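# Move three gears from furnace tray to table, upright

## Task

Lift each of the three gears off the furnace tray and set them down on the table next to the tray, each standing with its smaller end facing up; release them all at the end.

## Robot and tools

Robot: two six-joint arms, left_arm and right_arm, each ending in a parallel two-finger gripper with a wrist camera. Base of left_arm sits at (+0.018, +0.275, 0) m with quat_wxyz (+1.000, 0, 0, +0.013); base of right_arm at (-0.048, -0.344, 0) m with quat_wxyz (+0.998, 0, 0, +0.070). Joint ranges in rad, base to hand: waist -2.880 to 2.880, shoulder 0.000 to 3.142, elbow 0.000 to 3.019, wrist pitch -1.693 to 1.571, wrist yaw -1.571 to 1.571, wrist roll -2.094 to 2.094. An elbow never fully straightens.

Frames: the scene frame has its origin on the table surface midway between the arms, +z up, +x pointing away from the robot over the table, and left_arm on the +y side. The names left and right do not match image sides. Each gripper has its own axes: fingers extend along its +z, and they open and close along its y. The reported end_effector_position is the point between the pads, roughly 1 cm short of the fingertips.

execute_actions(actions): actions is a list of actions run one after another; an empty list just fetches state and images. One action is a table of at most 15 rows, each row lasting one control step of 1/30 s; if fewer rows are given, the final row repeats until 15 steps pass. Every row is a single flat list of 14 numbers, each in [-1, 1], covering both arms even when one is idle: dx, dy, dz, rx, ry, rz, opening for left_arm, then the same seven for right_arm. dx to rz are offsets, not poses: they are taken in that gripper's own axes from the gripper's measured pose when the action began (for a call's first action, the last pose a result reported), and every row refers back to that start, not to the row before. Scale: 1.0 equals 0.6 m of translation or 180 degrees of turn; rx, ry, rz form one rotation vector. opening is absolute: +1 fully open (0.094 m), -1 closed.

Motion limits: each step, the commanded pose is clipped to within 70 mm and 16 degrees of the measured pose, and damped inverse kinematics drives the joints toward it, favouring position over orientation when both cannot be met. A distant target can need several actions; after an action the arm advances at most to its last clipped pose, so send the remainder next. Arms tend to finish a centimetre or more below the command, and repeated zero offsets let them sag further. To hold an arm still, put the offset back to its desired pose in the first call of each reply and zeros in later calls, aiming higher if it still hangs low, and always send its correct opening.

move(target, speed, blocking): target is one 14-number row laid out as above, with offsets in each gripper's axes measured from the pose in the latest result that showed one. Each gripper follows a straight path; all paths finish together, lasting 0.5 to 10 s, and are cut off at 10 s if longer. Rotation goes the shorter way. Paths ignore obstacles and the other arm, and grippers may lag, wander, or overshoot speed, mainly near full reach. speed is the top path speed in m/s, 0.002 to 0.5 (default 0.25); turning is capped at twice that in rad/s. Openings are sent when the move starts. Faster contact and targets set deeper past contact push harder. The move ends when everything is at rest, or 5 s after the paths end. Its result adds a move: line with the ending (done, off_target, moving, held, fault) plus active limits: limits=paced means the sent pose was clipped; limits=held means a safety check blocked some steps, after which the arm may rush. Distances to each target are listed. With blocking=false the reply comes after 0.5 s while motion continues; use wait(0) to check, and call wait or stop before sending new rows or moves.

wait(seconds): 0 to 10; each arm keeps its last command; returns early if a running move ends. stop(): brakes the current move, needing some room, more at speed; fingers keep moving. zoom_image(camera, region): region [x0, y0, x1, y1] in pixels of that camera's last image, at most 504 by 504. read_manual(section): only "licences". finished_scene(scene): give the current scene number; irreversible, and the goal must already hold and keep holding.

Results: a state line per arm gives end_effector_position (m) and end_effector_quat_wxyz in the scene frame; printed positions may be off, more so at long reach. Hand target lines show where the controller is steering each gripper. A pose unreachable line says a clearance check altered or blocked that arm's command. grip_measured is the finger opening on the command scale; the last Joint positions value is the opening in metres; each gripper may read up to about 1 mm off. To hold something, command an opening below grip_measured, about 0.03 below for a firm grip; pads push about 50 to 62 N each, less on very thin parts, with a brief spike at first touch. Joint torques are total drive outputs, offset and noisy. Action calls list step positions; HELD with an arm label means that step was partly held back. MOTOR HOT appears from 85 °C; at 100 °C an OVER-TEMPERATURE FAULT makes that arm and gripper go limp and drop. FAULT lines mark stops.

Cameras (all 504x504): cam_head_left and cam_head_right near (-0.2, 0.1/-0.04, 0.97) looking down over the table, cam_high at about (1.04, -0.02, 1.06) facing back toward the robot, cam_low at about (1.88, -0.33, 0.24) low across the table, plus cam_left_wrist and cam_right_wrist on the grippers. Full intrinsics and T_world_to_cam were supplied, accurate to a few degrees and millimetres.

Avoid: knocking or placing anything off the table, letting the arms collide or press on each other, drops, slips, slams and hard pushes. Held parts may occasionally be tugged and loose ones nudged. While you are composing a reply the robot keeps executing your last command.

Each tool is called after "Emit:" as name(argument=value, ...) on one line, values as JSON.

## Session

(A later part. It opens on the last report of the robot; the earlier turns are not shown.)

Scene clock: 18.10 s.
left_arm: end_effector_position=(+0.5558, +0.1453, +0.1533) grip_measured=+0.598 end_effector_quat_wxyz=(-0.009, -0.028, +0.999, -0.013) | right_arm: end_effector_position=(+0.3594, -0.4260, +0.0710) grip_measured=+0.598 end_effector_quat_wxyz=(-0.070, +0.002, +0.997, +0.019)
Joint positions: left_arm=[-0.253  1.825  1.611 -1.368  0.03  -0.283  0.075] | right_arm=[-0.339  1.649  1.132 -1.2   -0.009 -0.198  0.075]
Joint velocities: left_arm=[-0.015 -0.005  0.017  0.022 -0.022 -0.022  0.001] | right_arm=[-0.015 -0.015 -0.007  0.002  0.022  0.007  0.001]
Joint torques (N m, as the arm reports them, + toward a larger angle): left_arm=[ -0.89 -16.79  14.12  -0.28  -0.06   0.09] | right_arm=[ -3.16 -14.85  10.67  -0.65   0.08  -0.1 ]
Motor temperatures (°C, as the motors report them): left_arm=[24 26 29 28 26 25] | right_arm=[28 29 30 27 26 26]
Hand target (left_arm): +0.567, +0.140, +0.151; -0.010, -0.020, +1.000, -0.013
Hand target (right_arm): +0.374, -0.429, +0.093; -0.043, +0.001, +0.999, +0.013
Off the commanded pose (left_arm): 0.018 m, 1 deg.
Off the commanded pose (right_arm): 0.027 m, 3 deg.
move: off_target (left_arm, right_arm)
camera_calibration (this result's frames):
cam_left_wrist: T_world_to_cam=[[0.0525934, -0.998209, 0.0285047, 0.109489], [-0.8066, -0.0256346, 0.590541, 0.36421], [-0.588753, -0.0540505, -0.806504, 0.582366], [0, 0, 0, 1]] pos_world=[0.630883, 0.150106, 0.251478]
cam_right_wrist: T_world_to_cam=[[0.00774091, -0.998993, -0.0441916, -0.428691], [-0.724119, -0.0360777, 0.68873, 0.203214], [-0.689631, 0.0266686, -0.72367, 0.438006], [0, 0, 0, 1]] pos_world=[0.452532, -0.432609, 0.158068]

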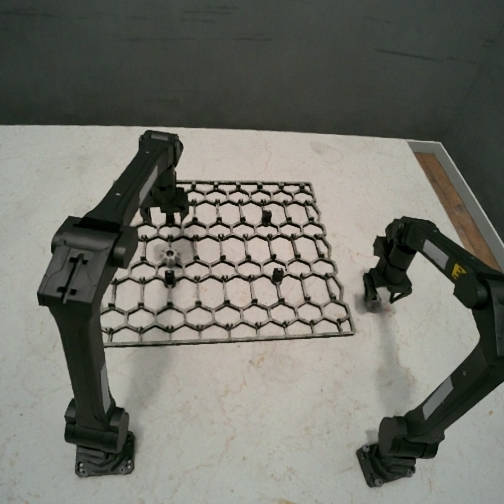

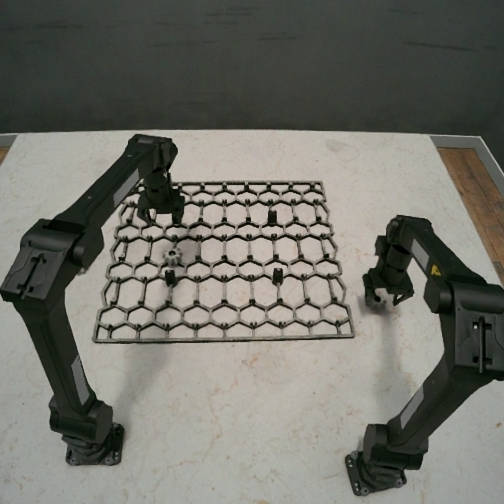

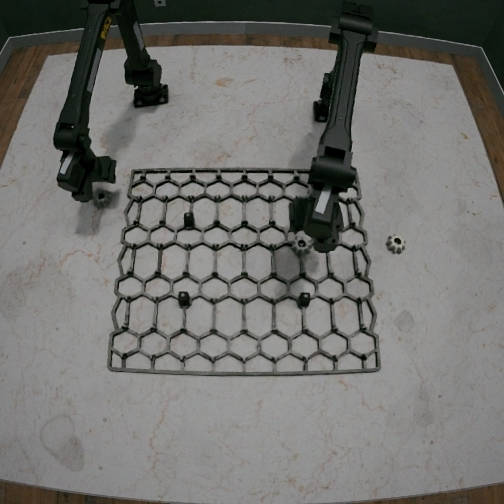

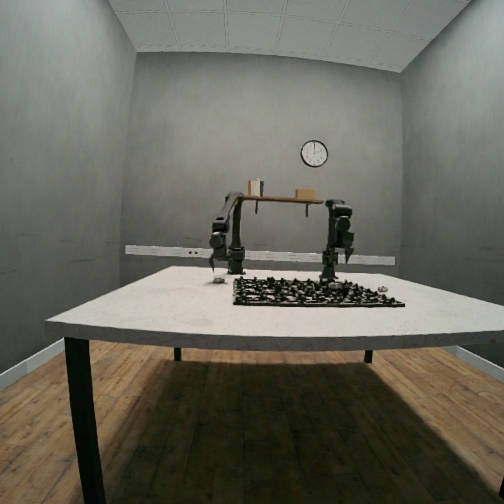

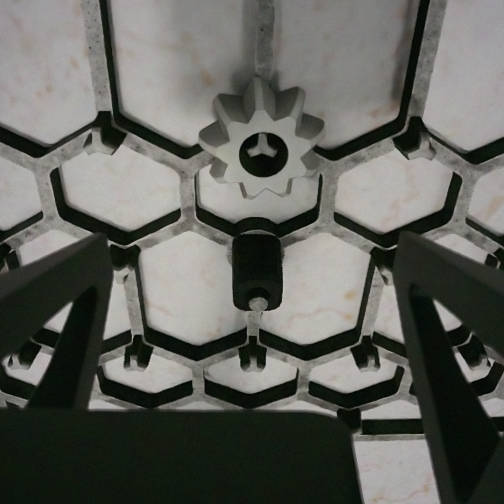

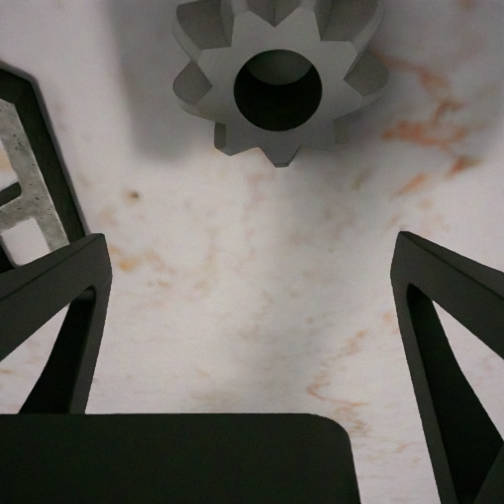

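Emit:
move(target=[0.03,-0.018,0.2,0,0,0,0.5, 0,0,-0.04,0,0,0,0.6], speed=0.15)

Scene clock: 19.63 s.
left_arm: end_effector_position=(+0.5362, +0.1372, +0.0430) grip_measured=+0.502 end_effector_quat_wxyz=(-0.006, -0.029, +0.999, -0.014) | right_arm: end_effector_position=(+0.3464, -0.4234, +0.0734) grip_measured=+0.598 end_effector_quat_wxyz=(-0.097, +0.002, +0.995, +0.024)
Joint positions: left_arm=[-0.275  1.88   1.384 -1.079  0.03  -0.307  0.071] | right_arm=[-0.339  1.649  1.132 -1.255 -0.009 -0.198  0.075]
Joint velocities: left_arm=[-0.005 -0.015  0.022 -0.022  0.022 -0.007 -0.   ] | right_arm=[-0.005  0.005 -0.017 -0.012 -0.007 -0.022 -0.001]
Joint torques (N m, as the arm reports them, + toward a larger angle): left_arm=[ -1.73 -17.3    9.56   0.63  -0.09  -0.04] | right_arm=[ -3.39 -15.24  10.94  -0.91  -0.02  -0.08]
Motor temperatures (°C, as the motors report them): left_arm=[24 26 29 28 26 25] | right_arm=[28 29 30 27 26 26]
Hand target (left_arm): +0.538, +0.131, +0.033; -0.009, -0.028, +0.999, -0.013
Hand target (right_arm): +0.362, -0.427, +0.095; -0.070, +0.002, +0.997, +0.019
Off the commanded pose (left_arm): 0.011 m, 0 deg.
Off the commanded pose (right_arm): 0.027 m, 3 deg.
move: off_target (left_arm, right_arm)
camera_calibration (this result's frames):
cam_left_wrist: T_world_to_cam=[[0.0539624, -0.998099, 0.0297643, 0.104813], [-0.809439, -0.026269, 0.586616, 0.415085], [-0.584719, -0.0557476, -0.809318, 0.47962], [0, 0, 0, 1]] pos_world=[0.610773, 0.142256, 0.14155]
cam_right_wrist: T_world_to_cam=[[0.00505801, -0.998448, -0.0554568, -0.423857], [-0.686023, -0.0438139, 0.72626, 0.173038], [-0.727562, 0.0343712, -0.68518, 0.444211], [0, 0, 0, 1]] pos_world=[0.444043, -0.430885, 0.155188]

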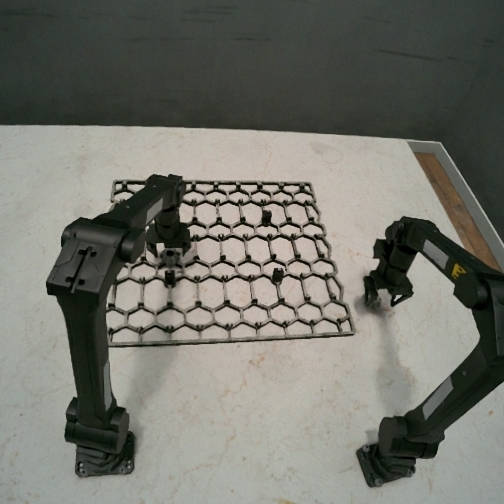

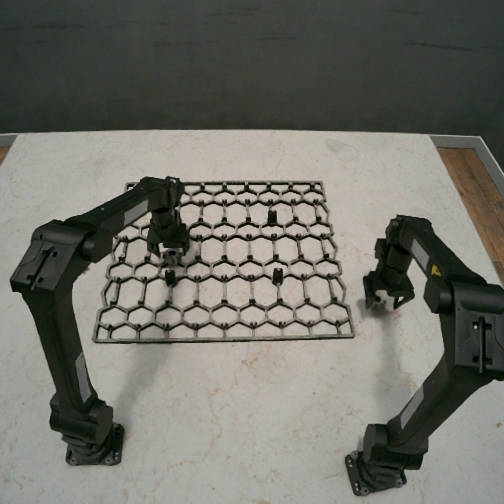

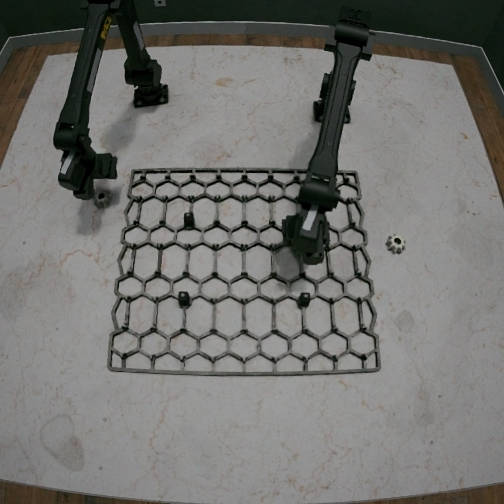

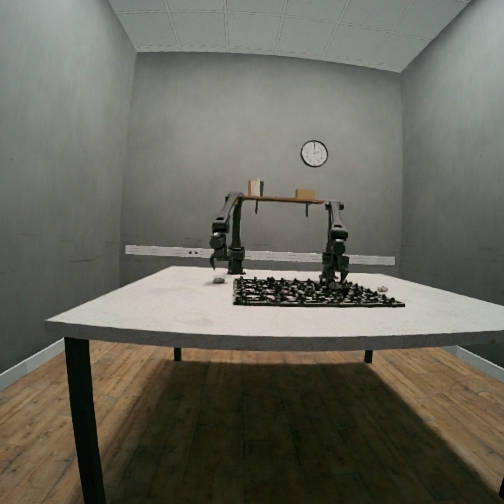

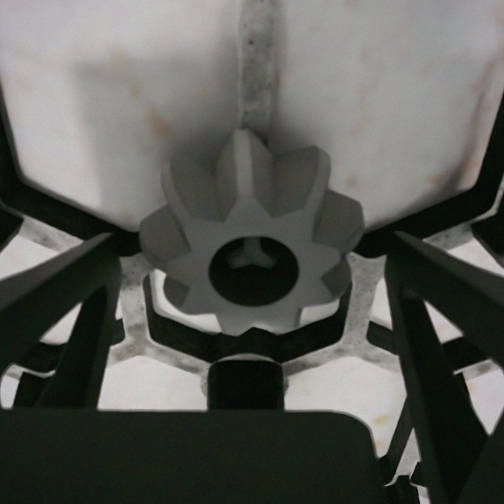

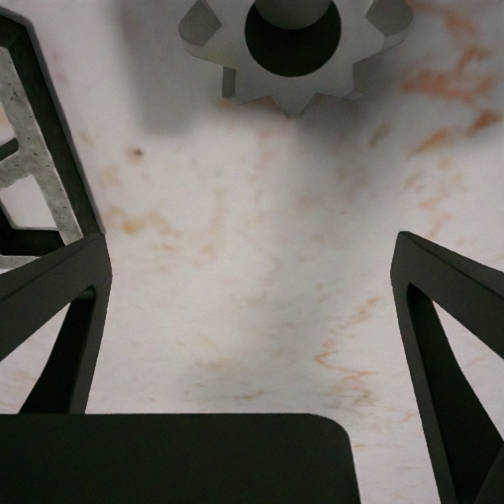

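Emit:
execute_actions(actions=[[[0,0,0.035,0,0,0,0.5, -0.03,0,-0.1,0,-0.08,0,0.6]],[[0,0,0.015,0,0,0,-0.3, 0,0,0,0,0,0,0.6]],[[0,0,0.015,0,0,0,-0.3, 0,0,0,0,0,0,0.6]]])

Scene clock: 21.27 s.
left_arm: end_effector_position=(+0.5357, +0.1374, +0.0342) grip_measured=+0.206 end_effector_quat_wxyz=(+0.002, -0.029, +0.999, -0.016) | right_arm: end_effector_position=(+0.3702, -0.4208, +0.1295) grip_measured=+0.598 end_effector_quat_wxyz=(+0.023, +0.001, +0.999, +0.022)
Joint positions: left_arm=[-0.275  1.88   1.358 -1.036  0.03  -0.308  0.057] | right_arm=[-0.34   1.493  1.122 -1.163 -0.053 -0.198  0.075]
Joint velocities: left_arm=[-0.024 -0.015 -0.027 -0.022 -0.125 -0.037  0.001] | right_arm=[-0.015 -0.005 -0.007  0.012 -0.037 -0.037 -0.   ]
Joint torques (N m, as the arm reports them, + toward a larger angle): left_arm=[ -0.74 -18.22   8.19   1.18  -0.13  -0.01] | right_arm=[ -3.47 -11.26   8.65   0.19   0.    -0.09]
Motor temperatures (°C, as the motors report them): left_arm=[24 26 29 28 26 25] | right_arm=[28 29 30 27 26 26]
Hand target (left_arm): +0.536, +0.137, +0.025; +0.002, -0.029, +0.999, -0.016
Hand target (right_arm): +0.370, -0.421, +0.129; +0.023, +0.001, +0.999, +0.022
Off the commanded pose (left_arm): 0.009 m, 0 deg.
Off the commanded pose (right_arm): 0.000 m, 0 deg.
Step readings (end_effector_position; steps 1 to 15: 1st action; 16 to 30: 2nd action; 31 to 45: 3rd action):
0: left_arm (+0.5362, +0.1372, +0.0430) | right_arm (+0.3464, -0.4234, +0.0734)
1: left_arm (+0.5365, +0.1371, +0.0419) | right_arm (+0.3505, -0.4212, +0.0753)
2: left_arm (+0.5375, +0.1369, +0.0405) | right_arm (+0.3551, -0.4197, +0.0778)
4: left_arm (+0.5368, +0.1371, +0.0374) | right_arm (+0.3639, -0.4201, +0.0929)
8: left_arm (+0.5345, +0.1376, +0.0351) | right_arm (+0.3699, -0.4208, +0.1247)
15: left_arm (+0.5350, +0.1375, +0.0351) | right_arm (+0.3702, -0.4208, +0.1295)
16: left_arm (+0.5351, +0.1375, +0.0348) | right_arm (+0.3702, -0.4208, +0.1295)
17: left_arm (+0.5352, +0.1375, +0.0343) | right_arm (+0.3702, -0.4208, +0.1295)
19: left_arm (+0.5357, +0.1374, +0.0343) | right_arm (+0.3702, -0.4208, +0.1295)
23: left_arm (+0.5357, +0.1374, +0.0342) | right_arm (+0.3702, -0.4208, +0.1295)
30: left_arm (+0.5357, +0.1374, +0.0342) | right_arm (+0.3702, -0.4208, +0.1295)
31: left_arm (+0.5357, +0.1374, +0.0342) | right_arm (+0.3702, -0.4208, +0.1295)
32: left_arm (+0.5357, +0.1374, +0.0342) | right_arm (+0.3702, -0.4208, +0.1295)
34: left_arm (+0.5357, +0.1374, +0.0342) | right_arm (+0.3702, -0.4208, +0.1295)
38: left_arm (+0.5357, +0.1374, +0.0342) | right_arm (+0.3702, -0.4208, +0.1295)
45: end_effector_position above
camera_calibration (this result's frames):
cam_left_wrist: T_world_to_cam=[[0.0538071, -0.997954, 0.0345347, 0.105204], [-0.819122, -0.0243324, 0.573102, 0.425237], [-0.57109, -0.0591251, -0.818756, 0.465663], [0, 0, 0, 1]] pos_world=[0.608595, 0.142869, 0.133927]
cam_right_wrist: T_world_to_cam=[[0.0136857, -0.998726, -0.0485666, -0.422454], [-0.839591, -0.0378567, 0.541898, 0.231982], [-0.543046, 0.0333598, -0.83904, 0.451078], [0, 0, 0, 1]] pos_world=[0.445508, -0.428181, 0.232245]

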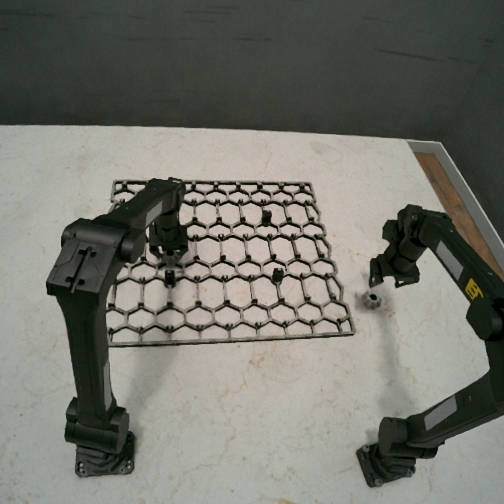

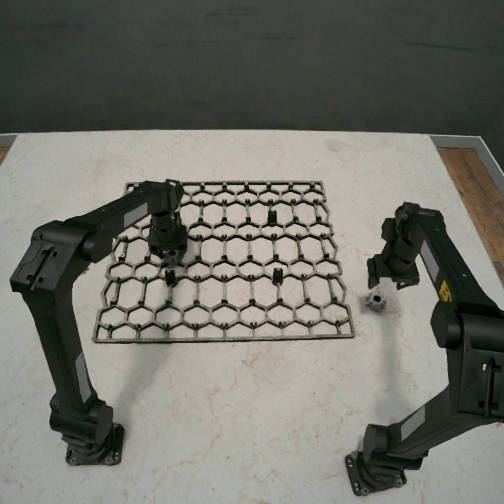

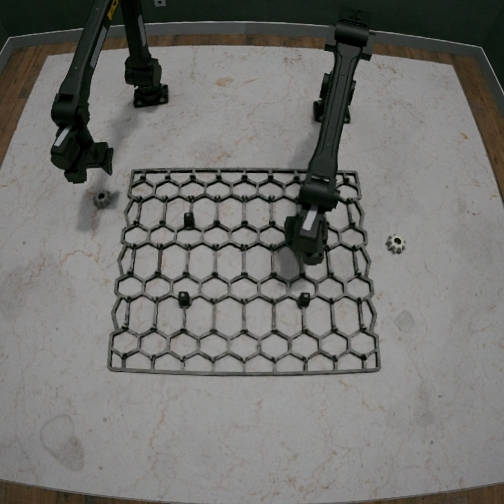

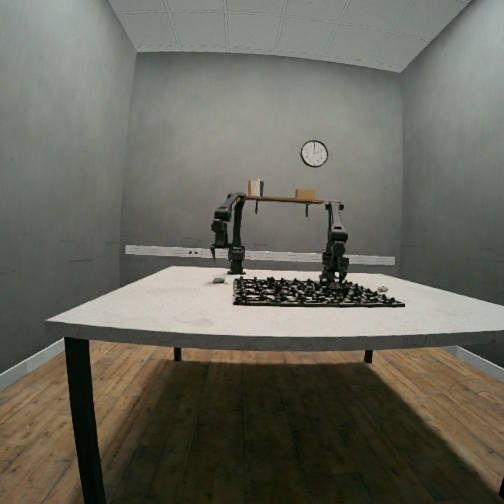

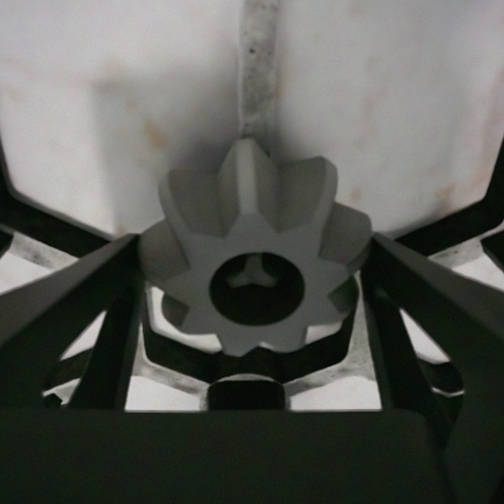

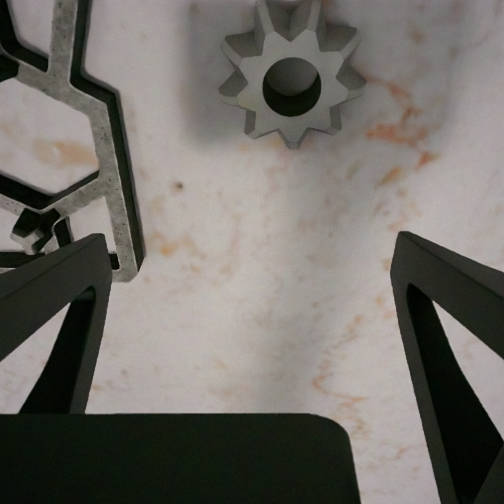

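Emit:
move(target=[-0.03,0,-0.15,0,0,0,0.05, 0,0,0,0,0,0,0.6], speed=0.12)

Scene clock: 22.57 s.
left_arm: end_effector_position=(+0.5328, +0.1386, +0.0890) grip_measured=+0.206 end_effector_quat_wxyz=(-0.033, -0.028, +0.999, -0.006) | right_arm: end_effector_position=(+0.3702, -0.4208, +0.1295) grip_measured=+0.598 end_effector_quat_wxyz=(+0.023, +0.001, +0.999, +0.022)
Joint positions: left_arm=[-0.275  1.853  1.475 -1.253  0.03  -0.304  0.057] | right_arm=[-0.34   1.493  1.122 -1.163 -0.053 -0.198  0.075]
Joint velocities: left_arm=[ 0.005  0.005 -0.017 -0.012  0.022  0.066  0.   ] | right_arm=[-0.005  0.005 -0.017  0.007 -0.007  0.051 -0.   ]
Joint torques (N m, as the arm reports them, + toward a larger angle): left_arm=[  0.41 -22.94  13.98  -0.35  -0.08   0.1 ] | right_arm=[ -2.82 -10.69   8.48   0.03  -0.02  -0.09]
Motor temperatures (°C, as the motors report them): left_arm=[24 26 29 28 26 25] | right_arm=[28 29 30 27 26 26]
Hand target (left_arm): +0.550, +0.141, +0.125; +0.002, -0.029, +0.999, -0.016
Hand target (right_arm): +0.370, -0.421, +0.129; +0.023, +0.001, +0.999, +0.022
Off the commanded pose (left_arm): 0.041 m, 4 deg.
Off the commanded pose (right_arm): 0.000 m, 0 deg.
move: off_target (left_arm)
camera_calibration (this result's frames):
cam_left_wrist: T_world_to_cam=[[0.0520547, -0.99856, 0.0129479, 0.107545], [-0.776827, -0.0323413, 0.628883, 0.365138], [-0.627559, -0.0427946, -0.777392, 0.533129], [0, 0, 0, 1]] pos_world=[0.612621, 0.142014, 0.183429]
cam_right_wrist: T_world_to_cam=[[0.0136857, -0.998726, -0.0485666, -0.422454], [-0.839591, -0.0378567, 0.541898, 0.231982], [-0.543046, 0.0333598, -0.83904, 0.451078], [0, 0, 0, 1]] pos_world=[0.445508, -0.428181, 0.232245]

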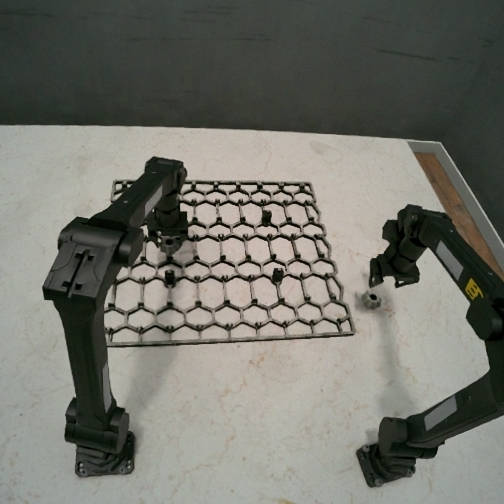

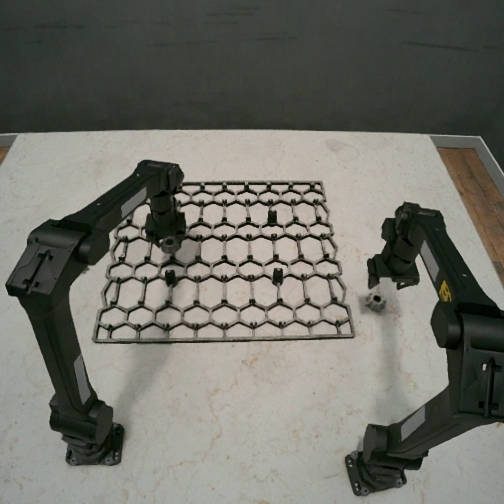

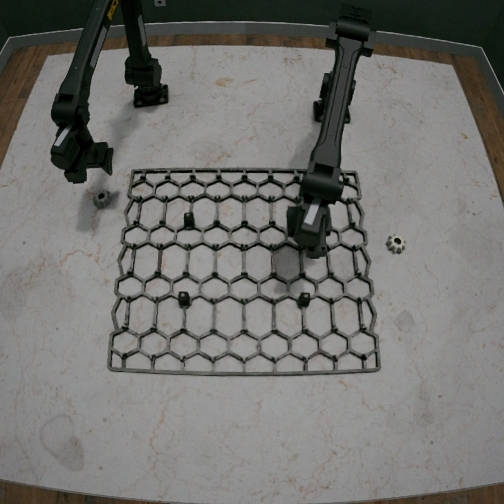

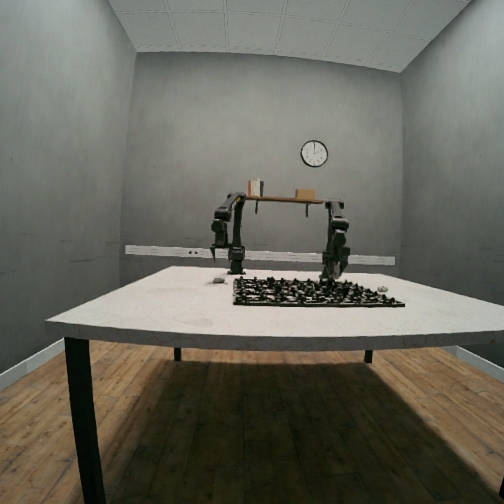

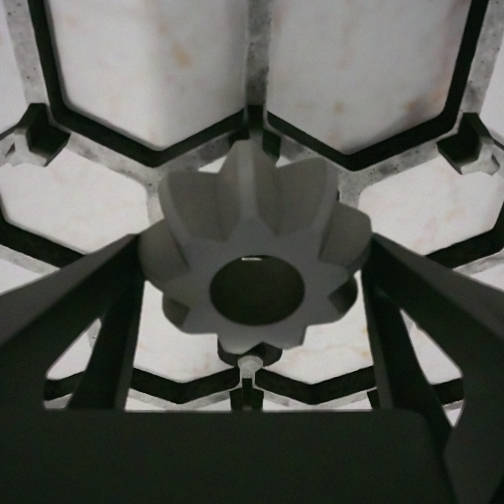

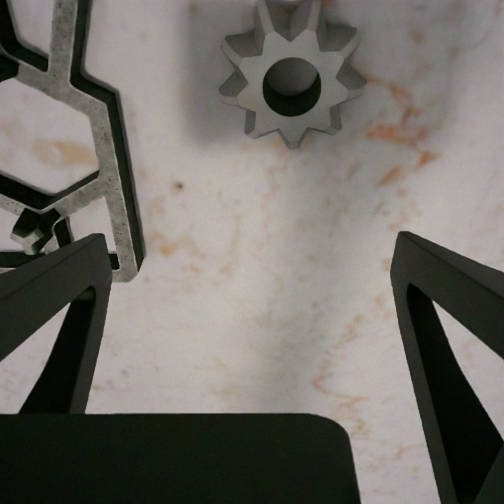

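Emit:
move(target=[0.2,0.47,-0.06,0,-0.04,0,0.05, 0,0,0,0,0,0,0.6], speed=0.2)

Scene clock: 24.73 s.
left_arm: end_effector_position=(+0.3985, +0.4160, +0.1139) grip_measured=+0.206 end_effector_quat_wxyz=(+0.007, -0.035, +0.999, -0.017) | right_arm: end_effector_position=(+0.3702, -0.4208, +0.1295) grip_measured=+0.598 end_effector_quat_wxyz=(+0.023, +0.001, +0.999, +0.022)
Joint positions: left_arm=[ 0.345  1.482  1.066 -1.154  0.037  0.3    0.057] | right_arm=[-0.34   1.493  1.122 -1.163 -0.053 -0.198  0.075]
Joint velocities: left_arm=[-0.005 -0.005 -0.002 -0.022 -0.022  0.051  0.   ] | right_arm=[ 0.015 -0.005 -0.002 -0.012  0.037 -0.051 -0.001]
Joint torques (N m, as the arm reports them, + toward a larger angle): left_arm=[ -0.82 -15.17  10.06   0.81   0.09   0.11] | right_arm=[ -3.18 -11.     8.43   0.2   -0.04  -0.05]
Motor temperatures (°C, as the motors report them): left_arm=[24 26 29 28 26 25] | right_arm=[28 29 30 27 26 26]
Hand target (left_arm): +0.405, +0.416, +0.130; +0.032, -0.028, +0.999, -0.011
Hand target (right_arm): +0.370, -0.421, +0.129; +0.023, +0.001, +0.999, +0.022
Off the commanded pose (left_arm): 0.016 m, 3 deg.
Off the commanded pose (right_arm): 0.000 m, 0 deg.
move: off_target (left_arm)
camera_calibration (this result's frames):
cam_left_wrist: T_world_to_cam=[[0.0666945, -0.997081, 0.0371587, 0.382051], [-0.824352, -0.0340827, 0.56505, 0.281048], [-0.562135, -0.0683176, -0.824219, 0.46998], [0, 0, 0, 1]] pos_world=[0.470394, 0.422623, 0.214364]
cam_right_wrist: T_world_to_cam=[[0.0136857, -0.998726, -0.0485666, -0.422454], [-0.839591, -0.0378567, 0.541898, 0.231982], [-0.543046, 0.0333598, -0.83904, 0.451078], [0, 0, 0, 1]] pos_world=[0.445508, -0.428181, 0.232245]

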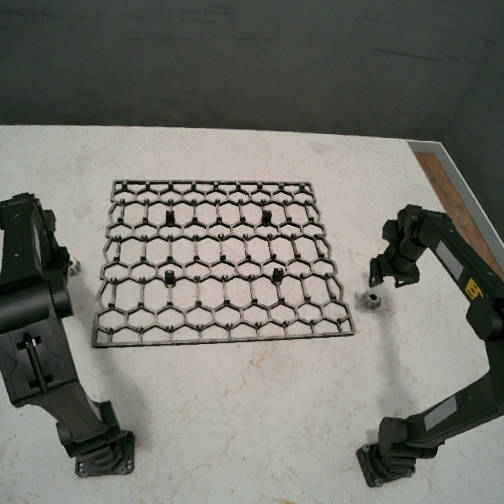

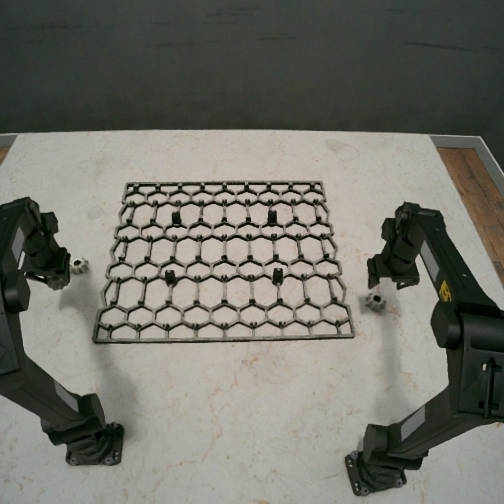

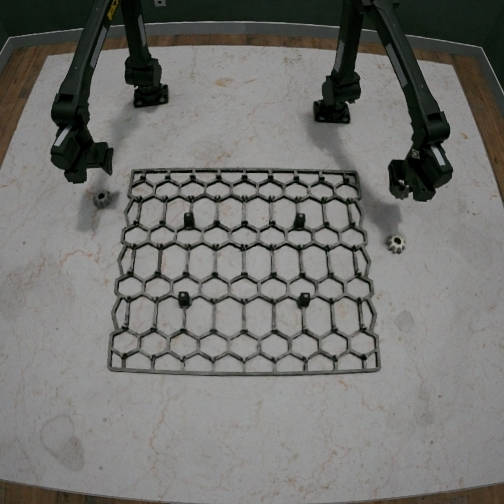

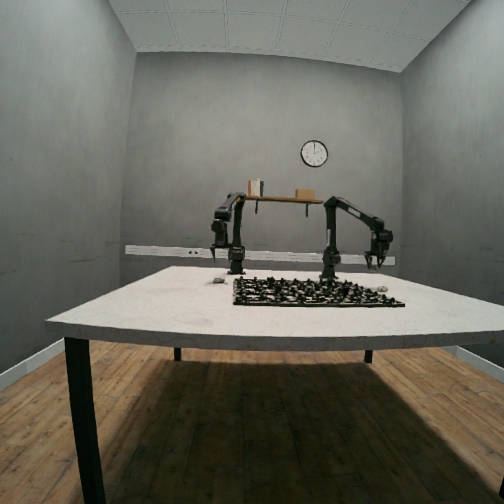

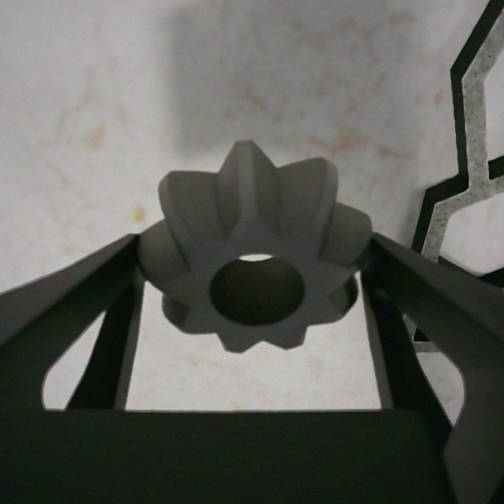

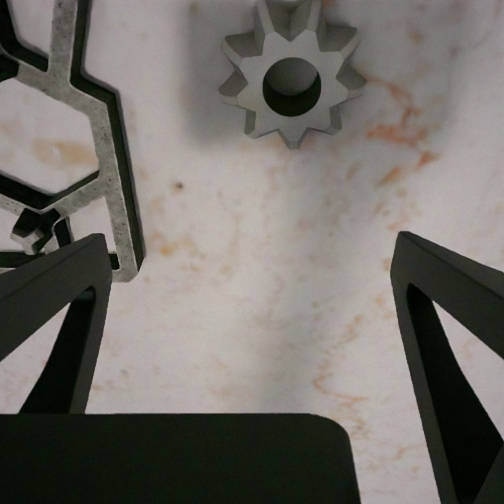

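Emit:
move(target=[0,0.02,0.17,0,0,0,0.05, 0,0,0,0,0,0,0.6], speed=0.1)

Scene clock: 26.13 s.
left_arm: end_effector_position=(+0.3983, +0.4195, +0.0187) grip_measured=+0.206 end_effector_quat_wxyz=(+0.007, -0.033, +0.999, -0.017) | right_arm: end_effector_position=(+0.3702, -0.4208, +0.1295) grip_measured=+0.598 end_effector_quat_wxyz=(+0.023, +0.001, +0.999, +0.022)
Joint positions: left_arm=[ 0.354  1.624  0.943 -0.889  0.037  0.312  0.057] | right_arm=[-0.34   1.493  1.122 -1.163 -0.053 -0.198  0.075]
Joint velocities: left_arm=[-0.015 -0.005  0.012 -0.022  0.051  0.037 -0.001] | right_arm=[-0.005 -0.005 -0.002  0.007 -0.066 -0.051 -0.   ]
Joint torques (N m, as the arm reports them, + toward a larger angle): left_arm=[  0.6  -11.59   8.38   1.    -0.05   0.1 ] | right_arm=[ -2.99 -12.26   8.49   0.05  -0.01  -0.09]
Motor temperatures (°C, as the motors report them): left_arm=[24 26 29 28 26 25] | right_arm=[28 29 30 27 26 26]
Hand target (left_arm): +0.400, +0.426, +0.011; +0.007, -0.035, +0.999, -0.017
Hand target (right_arm): +0.370, -0.421, +0.129; +0.023, +0.001, +0.999, +0.022
Off the commanded pose (left_arm): 0.009 m, 0 deg.
Off the commanded pose (right_arm): 0.000 m, 0 deg.
move: done
camera_calibration (this result's frames):
cam_left_wrist: T_world_to_cam=[[0.0629174, -0.997306, 0.0377178, 0.390684], [-0.824187, -0.0306092, 0.565489, 0.333273], [-0.562811, -0.0666656, -0.823893, 0.391128], [0, 0, 0, 1]] pos_world=[0.47023, 0.425908, 0.11905]
cam_right_wrist: T_world_to_cam=[[0.0136857, -0.998726, -0.0485666, -0.422454], [-0.839591, -0.0378567, 0.541898, 0.231982], [-0.543046, 0.0333598, -0.83904, 0.451078], [0, 0, 0, 1]] pos_world=[0.445508, -0.428181, 0.232245]

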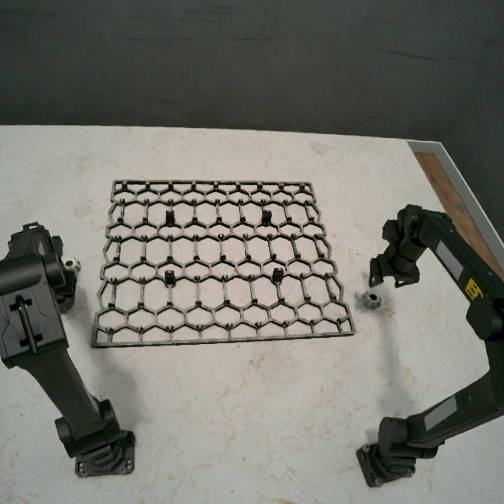

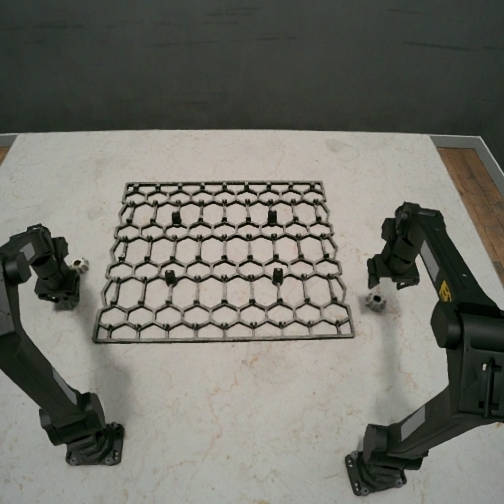

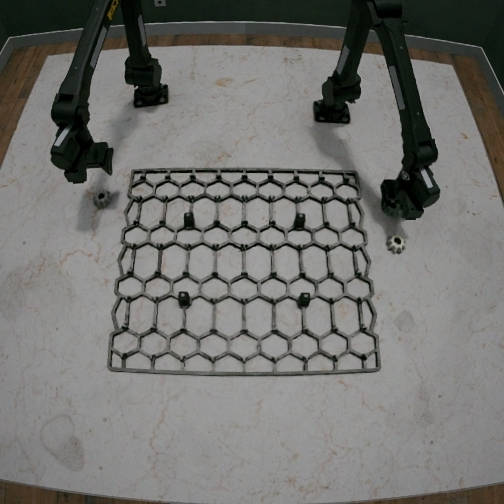

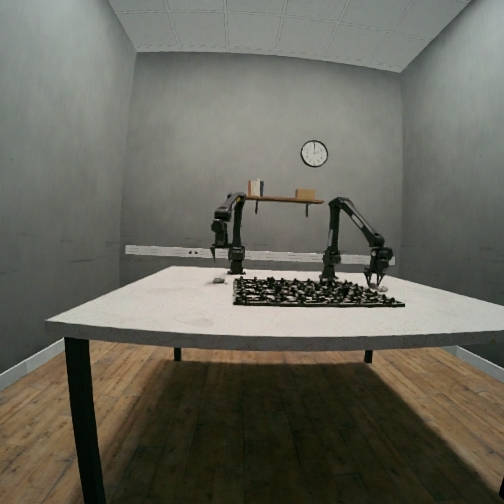

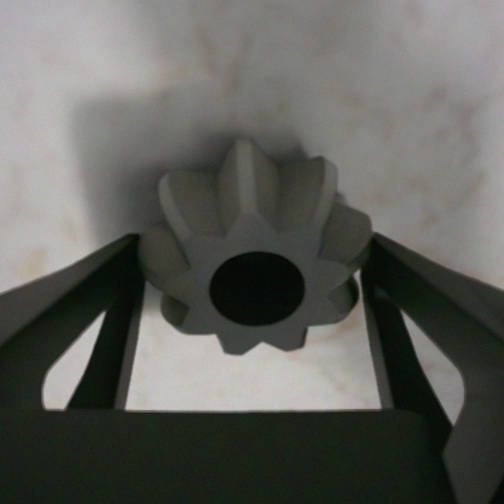

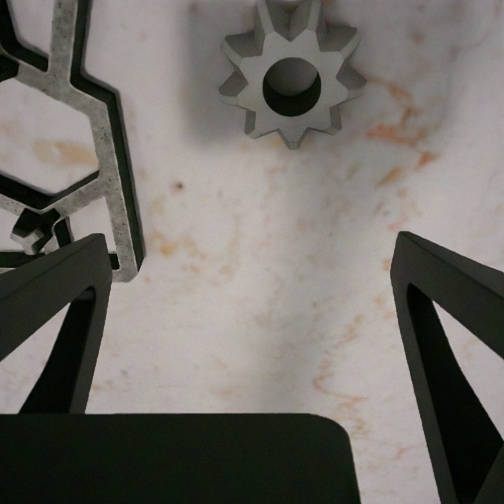

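Emit:
execute_actions(actions=[[[0,0,0.02,0,0,0,0.05, 0,0,0,0,0,0,0.6]],[[0,0,0,0,0,0,0.6, 0,0,0,0,0,0,0.6]],[[0,0,-0.11,0,0,0,0.6, 0,0,0,0,0,0,0.6]],[[0,0,-0.1,0,0,0,0.6, 0,0,0,0,0,0,0.6]]])

Scene clock: 28.27 s.
left_arm: end_effector_position=(+0.3806, +0.4124, +0.1271) grip_measured=+0.598 end_effector_quat_wxyz=(-0.005, -0.034, +0.999, -0.022) | right_arm: end_effector_position=(+0.3702, -0.4208, +0.1295) grip_measured=+0.598 end_effector_quat_wxyz=(+0.023, +0.001, +0.999, +0.022)
Joint positions: left_arm=[ 0.354  1.438  1.057 -1.213  0.038  0.312  0.075] | right_arm=[-0.34   1.493  1.122 -1.163 -0.053 -0.198  0.075]
Joint velocities: left_arm=[-0.015 -0.005 -0.012 -0.002  0.022 -0.11   0.001] | right_arm=[-0.015 -0.005 -0.007 -0.027 -0.037 -0.007 -0.   ]
Joint torques (N m, as the arm reports them, + toward a larger angle): left_arm=[  0.   -11.79  12.38  -0.36  -0.07   0.09] | right_arm=[ -3.12 -11.04   8.21   0.06   0.01  -0.1 ]
Motor temperatures (°C, as the motors report them): left_arm=[24 26 29 28 26 25] | right_arm=[28 29 30 27 26 26]
Hand target (left_arm): +0.388, +0.417, +0.138; +0.005, -0.033, +0.999, -0.018
Hand target (right_arm): +0.370, -0.421, +0.129; +0.023, +0.001, +0.999, +0.022
Off the commanded pose (left_arm): 0.015 m, 1 deg.
Off the commanded pose (right_arm): 0.000 m, 0 deg.
Step readings (end_effector_position; steps 1 to 15: 1st action; 16 to 30: 2nd action; 31 to 45: 3rd action; 46 to 60: 4th action):
0: left_arm (+0.3983, +0.4195, +0.0187) | right_arm (+0.3702, -0.4208, +0.1295)
1: left_arm (+0.3986, +0.4196, +0.0185) | right_arm (+0.3702, -0.4208, +0.1295)
2: left_arm (+0.3986, +0.4196, +0.0183) | right_arm (+0.3702, -0.4208, +0.1295)
4: left_arm (+0.3993, +0.4199, +0.0183) | right_arm (+0.3702, -0.4208, +0.1295)
8: left_arm (+0.3994, +0.4200, +0.0183) | right_arm (+0.3702, -0.4208, +0.1295)
15: left_arm (+0.3994, +0.4200, +0.0183) | right_arm (+0.3702, -0.4208, +0.1295)
16: left_arm (+0.3995, +0.4199, +0.0185) | right_arm (+0.3702, -0.4208, +0.1295)
17: left_arm (+0.3995, +0.4199, +0.0185) | right_arm (+0.3702, -0.4208, +0.1295)
19: left_arm (+0.3990, +0.4197, +0.0181) | right_arm (+0.3702, -0.4208, +0.1295)
23: left_arm (+0.3990, +0.4197, +0.0181) | right_arm (+0.3702, -0.4208, +0.1295)
30: left_arm (+0.3990, +0.4197, +0.0181) | right_arm (+0.3702, -0.4208, +0.1295)
31: left_arm (+0.3954, +0.4183, +0.0212) | right_arm (+0.3702, -0.4208, +0.1295)
32: left_arm (+0.3880, +0.4153, +0.0264) | right_arm (+0.3702, -0.4208, +0.1295)
34: left_arm (+0.3796, +0.4120, +0.0411) | right_arm (+0.3702, -0.4208, +0.1295)
38: left_arm (+0.3841, +0.4138, +0.0696) | right_arm (+0.3702, -0.4208, +0.1295)
45: left_arm (+0.3899, +0.4161, +0.0780) | right_arm (+0.3702, -0.4208, +0.1295)
46: left_arm (+0.3867, +0.4148, +0.0809) | right_arm (+0.3702, -0.4208, +0.1295)
47: left_arm (+0.3803, +0.4123, +0.0853) | right_arm (+0.3702, -0.4208, +0.1295)
49: left_arm (+0.3744, +0.4099, +0.0977) | right_arm (+0.3702, -0.4208, +0.1295)
53: left_arm (+0.3776, +0.4112, +0.1207) | right_arm (+0.3702, -0.4208, +0.1295)
60: end_effector_position above
camera_calibration (this result's frames):
cam_left_wrist: T_world_to_cam=[[0.0638614, -0.996914, 0.0456493, 0.379075], [-0.811229, -0.0252164, 0.584184, 0.247609], [-0.581231, -0.0743389, -0.810336, 0.47847], [0, 0, 0, 1]] pos_world=[0.454761, 0.419718, 0.225768]
cam_right_wrist: T_world_to_cam=[[0.0136857, -0.998726, -0.0485666, -0.422454], [-0.839591, -0.0378567, 0.541898, 0.231982], [-0.543046, 0.0333598, -0.83904, 0.451078], [0, 0, 0, 1]] pos_world=[0.445508, -0.428181, 0.232245]

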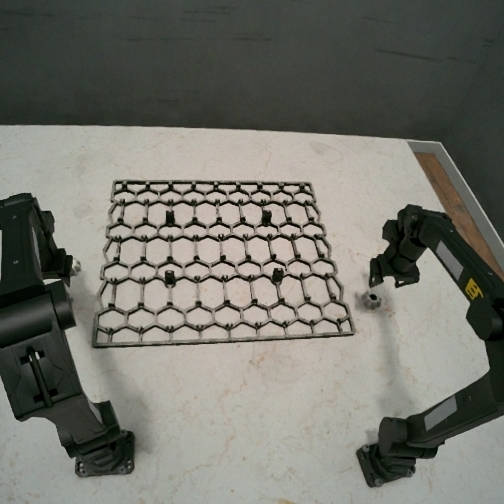

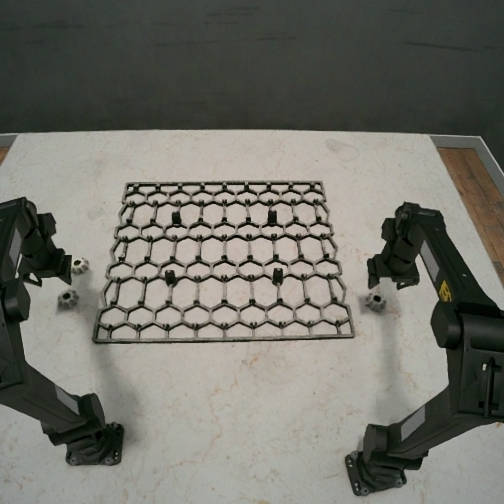

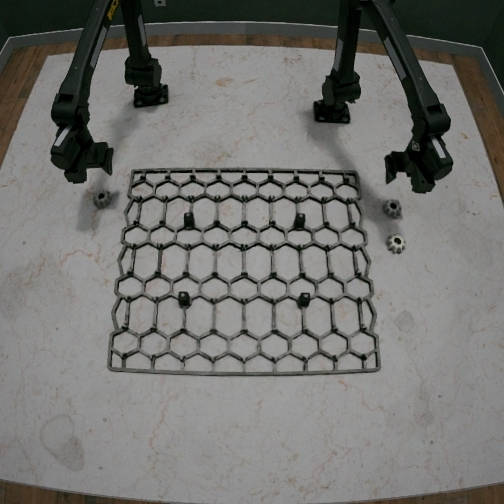

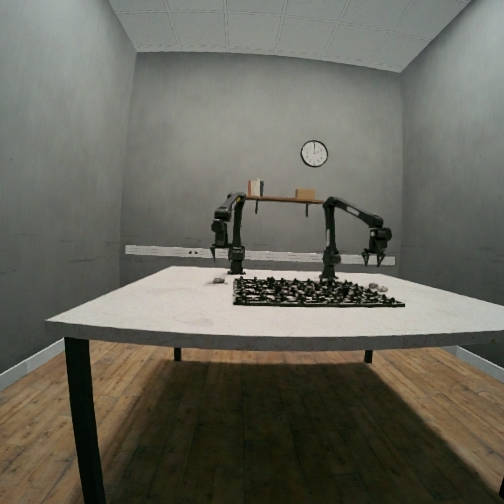

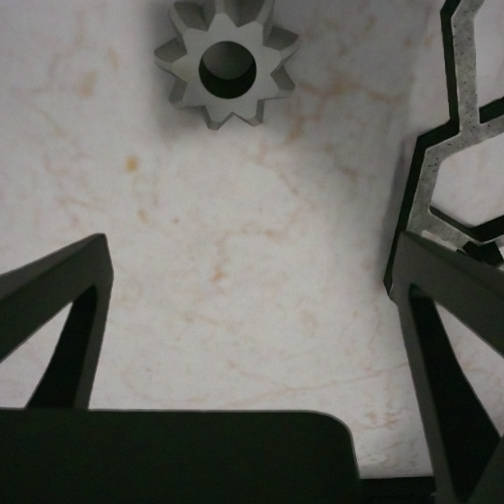

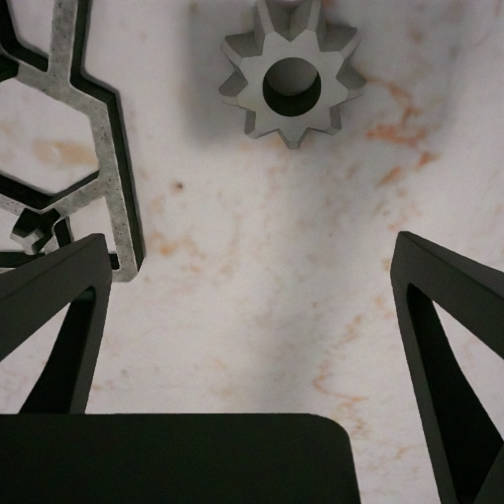

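Emit:
finished_scene(scene=2)

The scene is finished: the task was done.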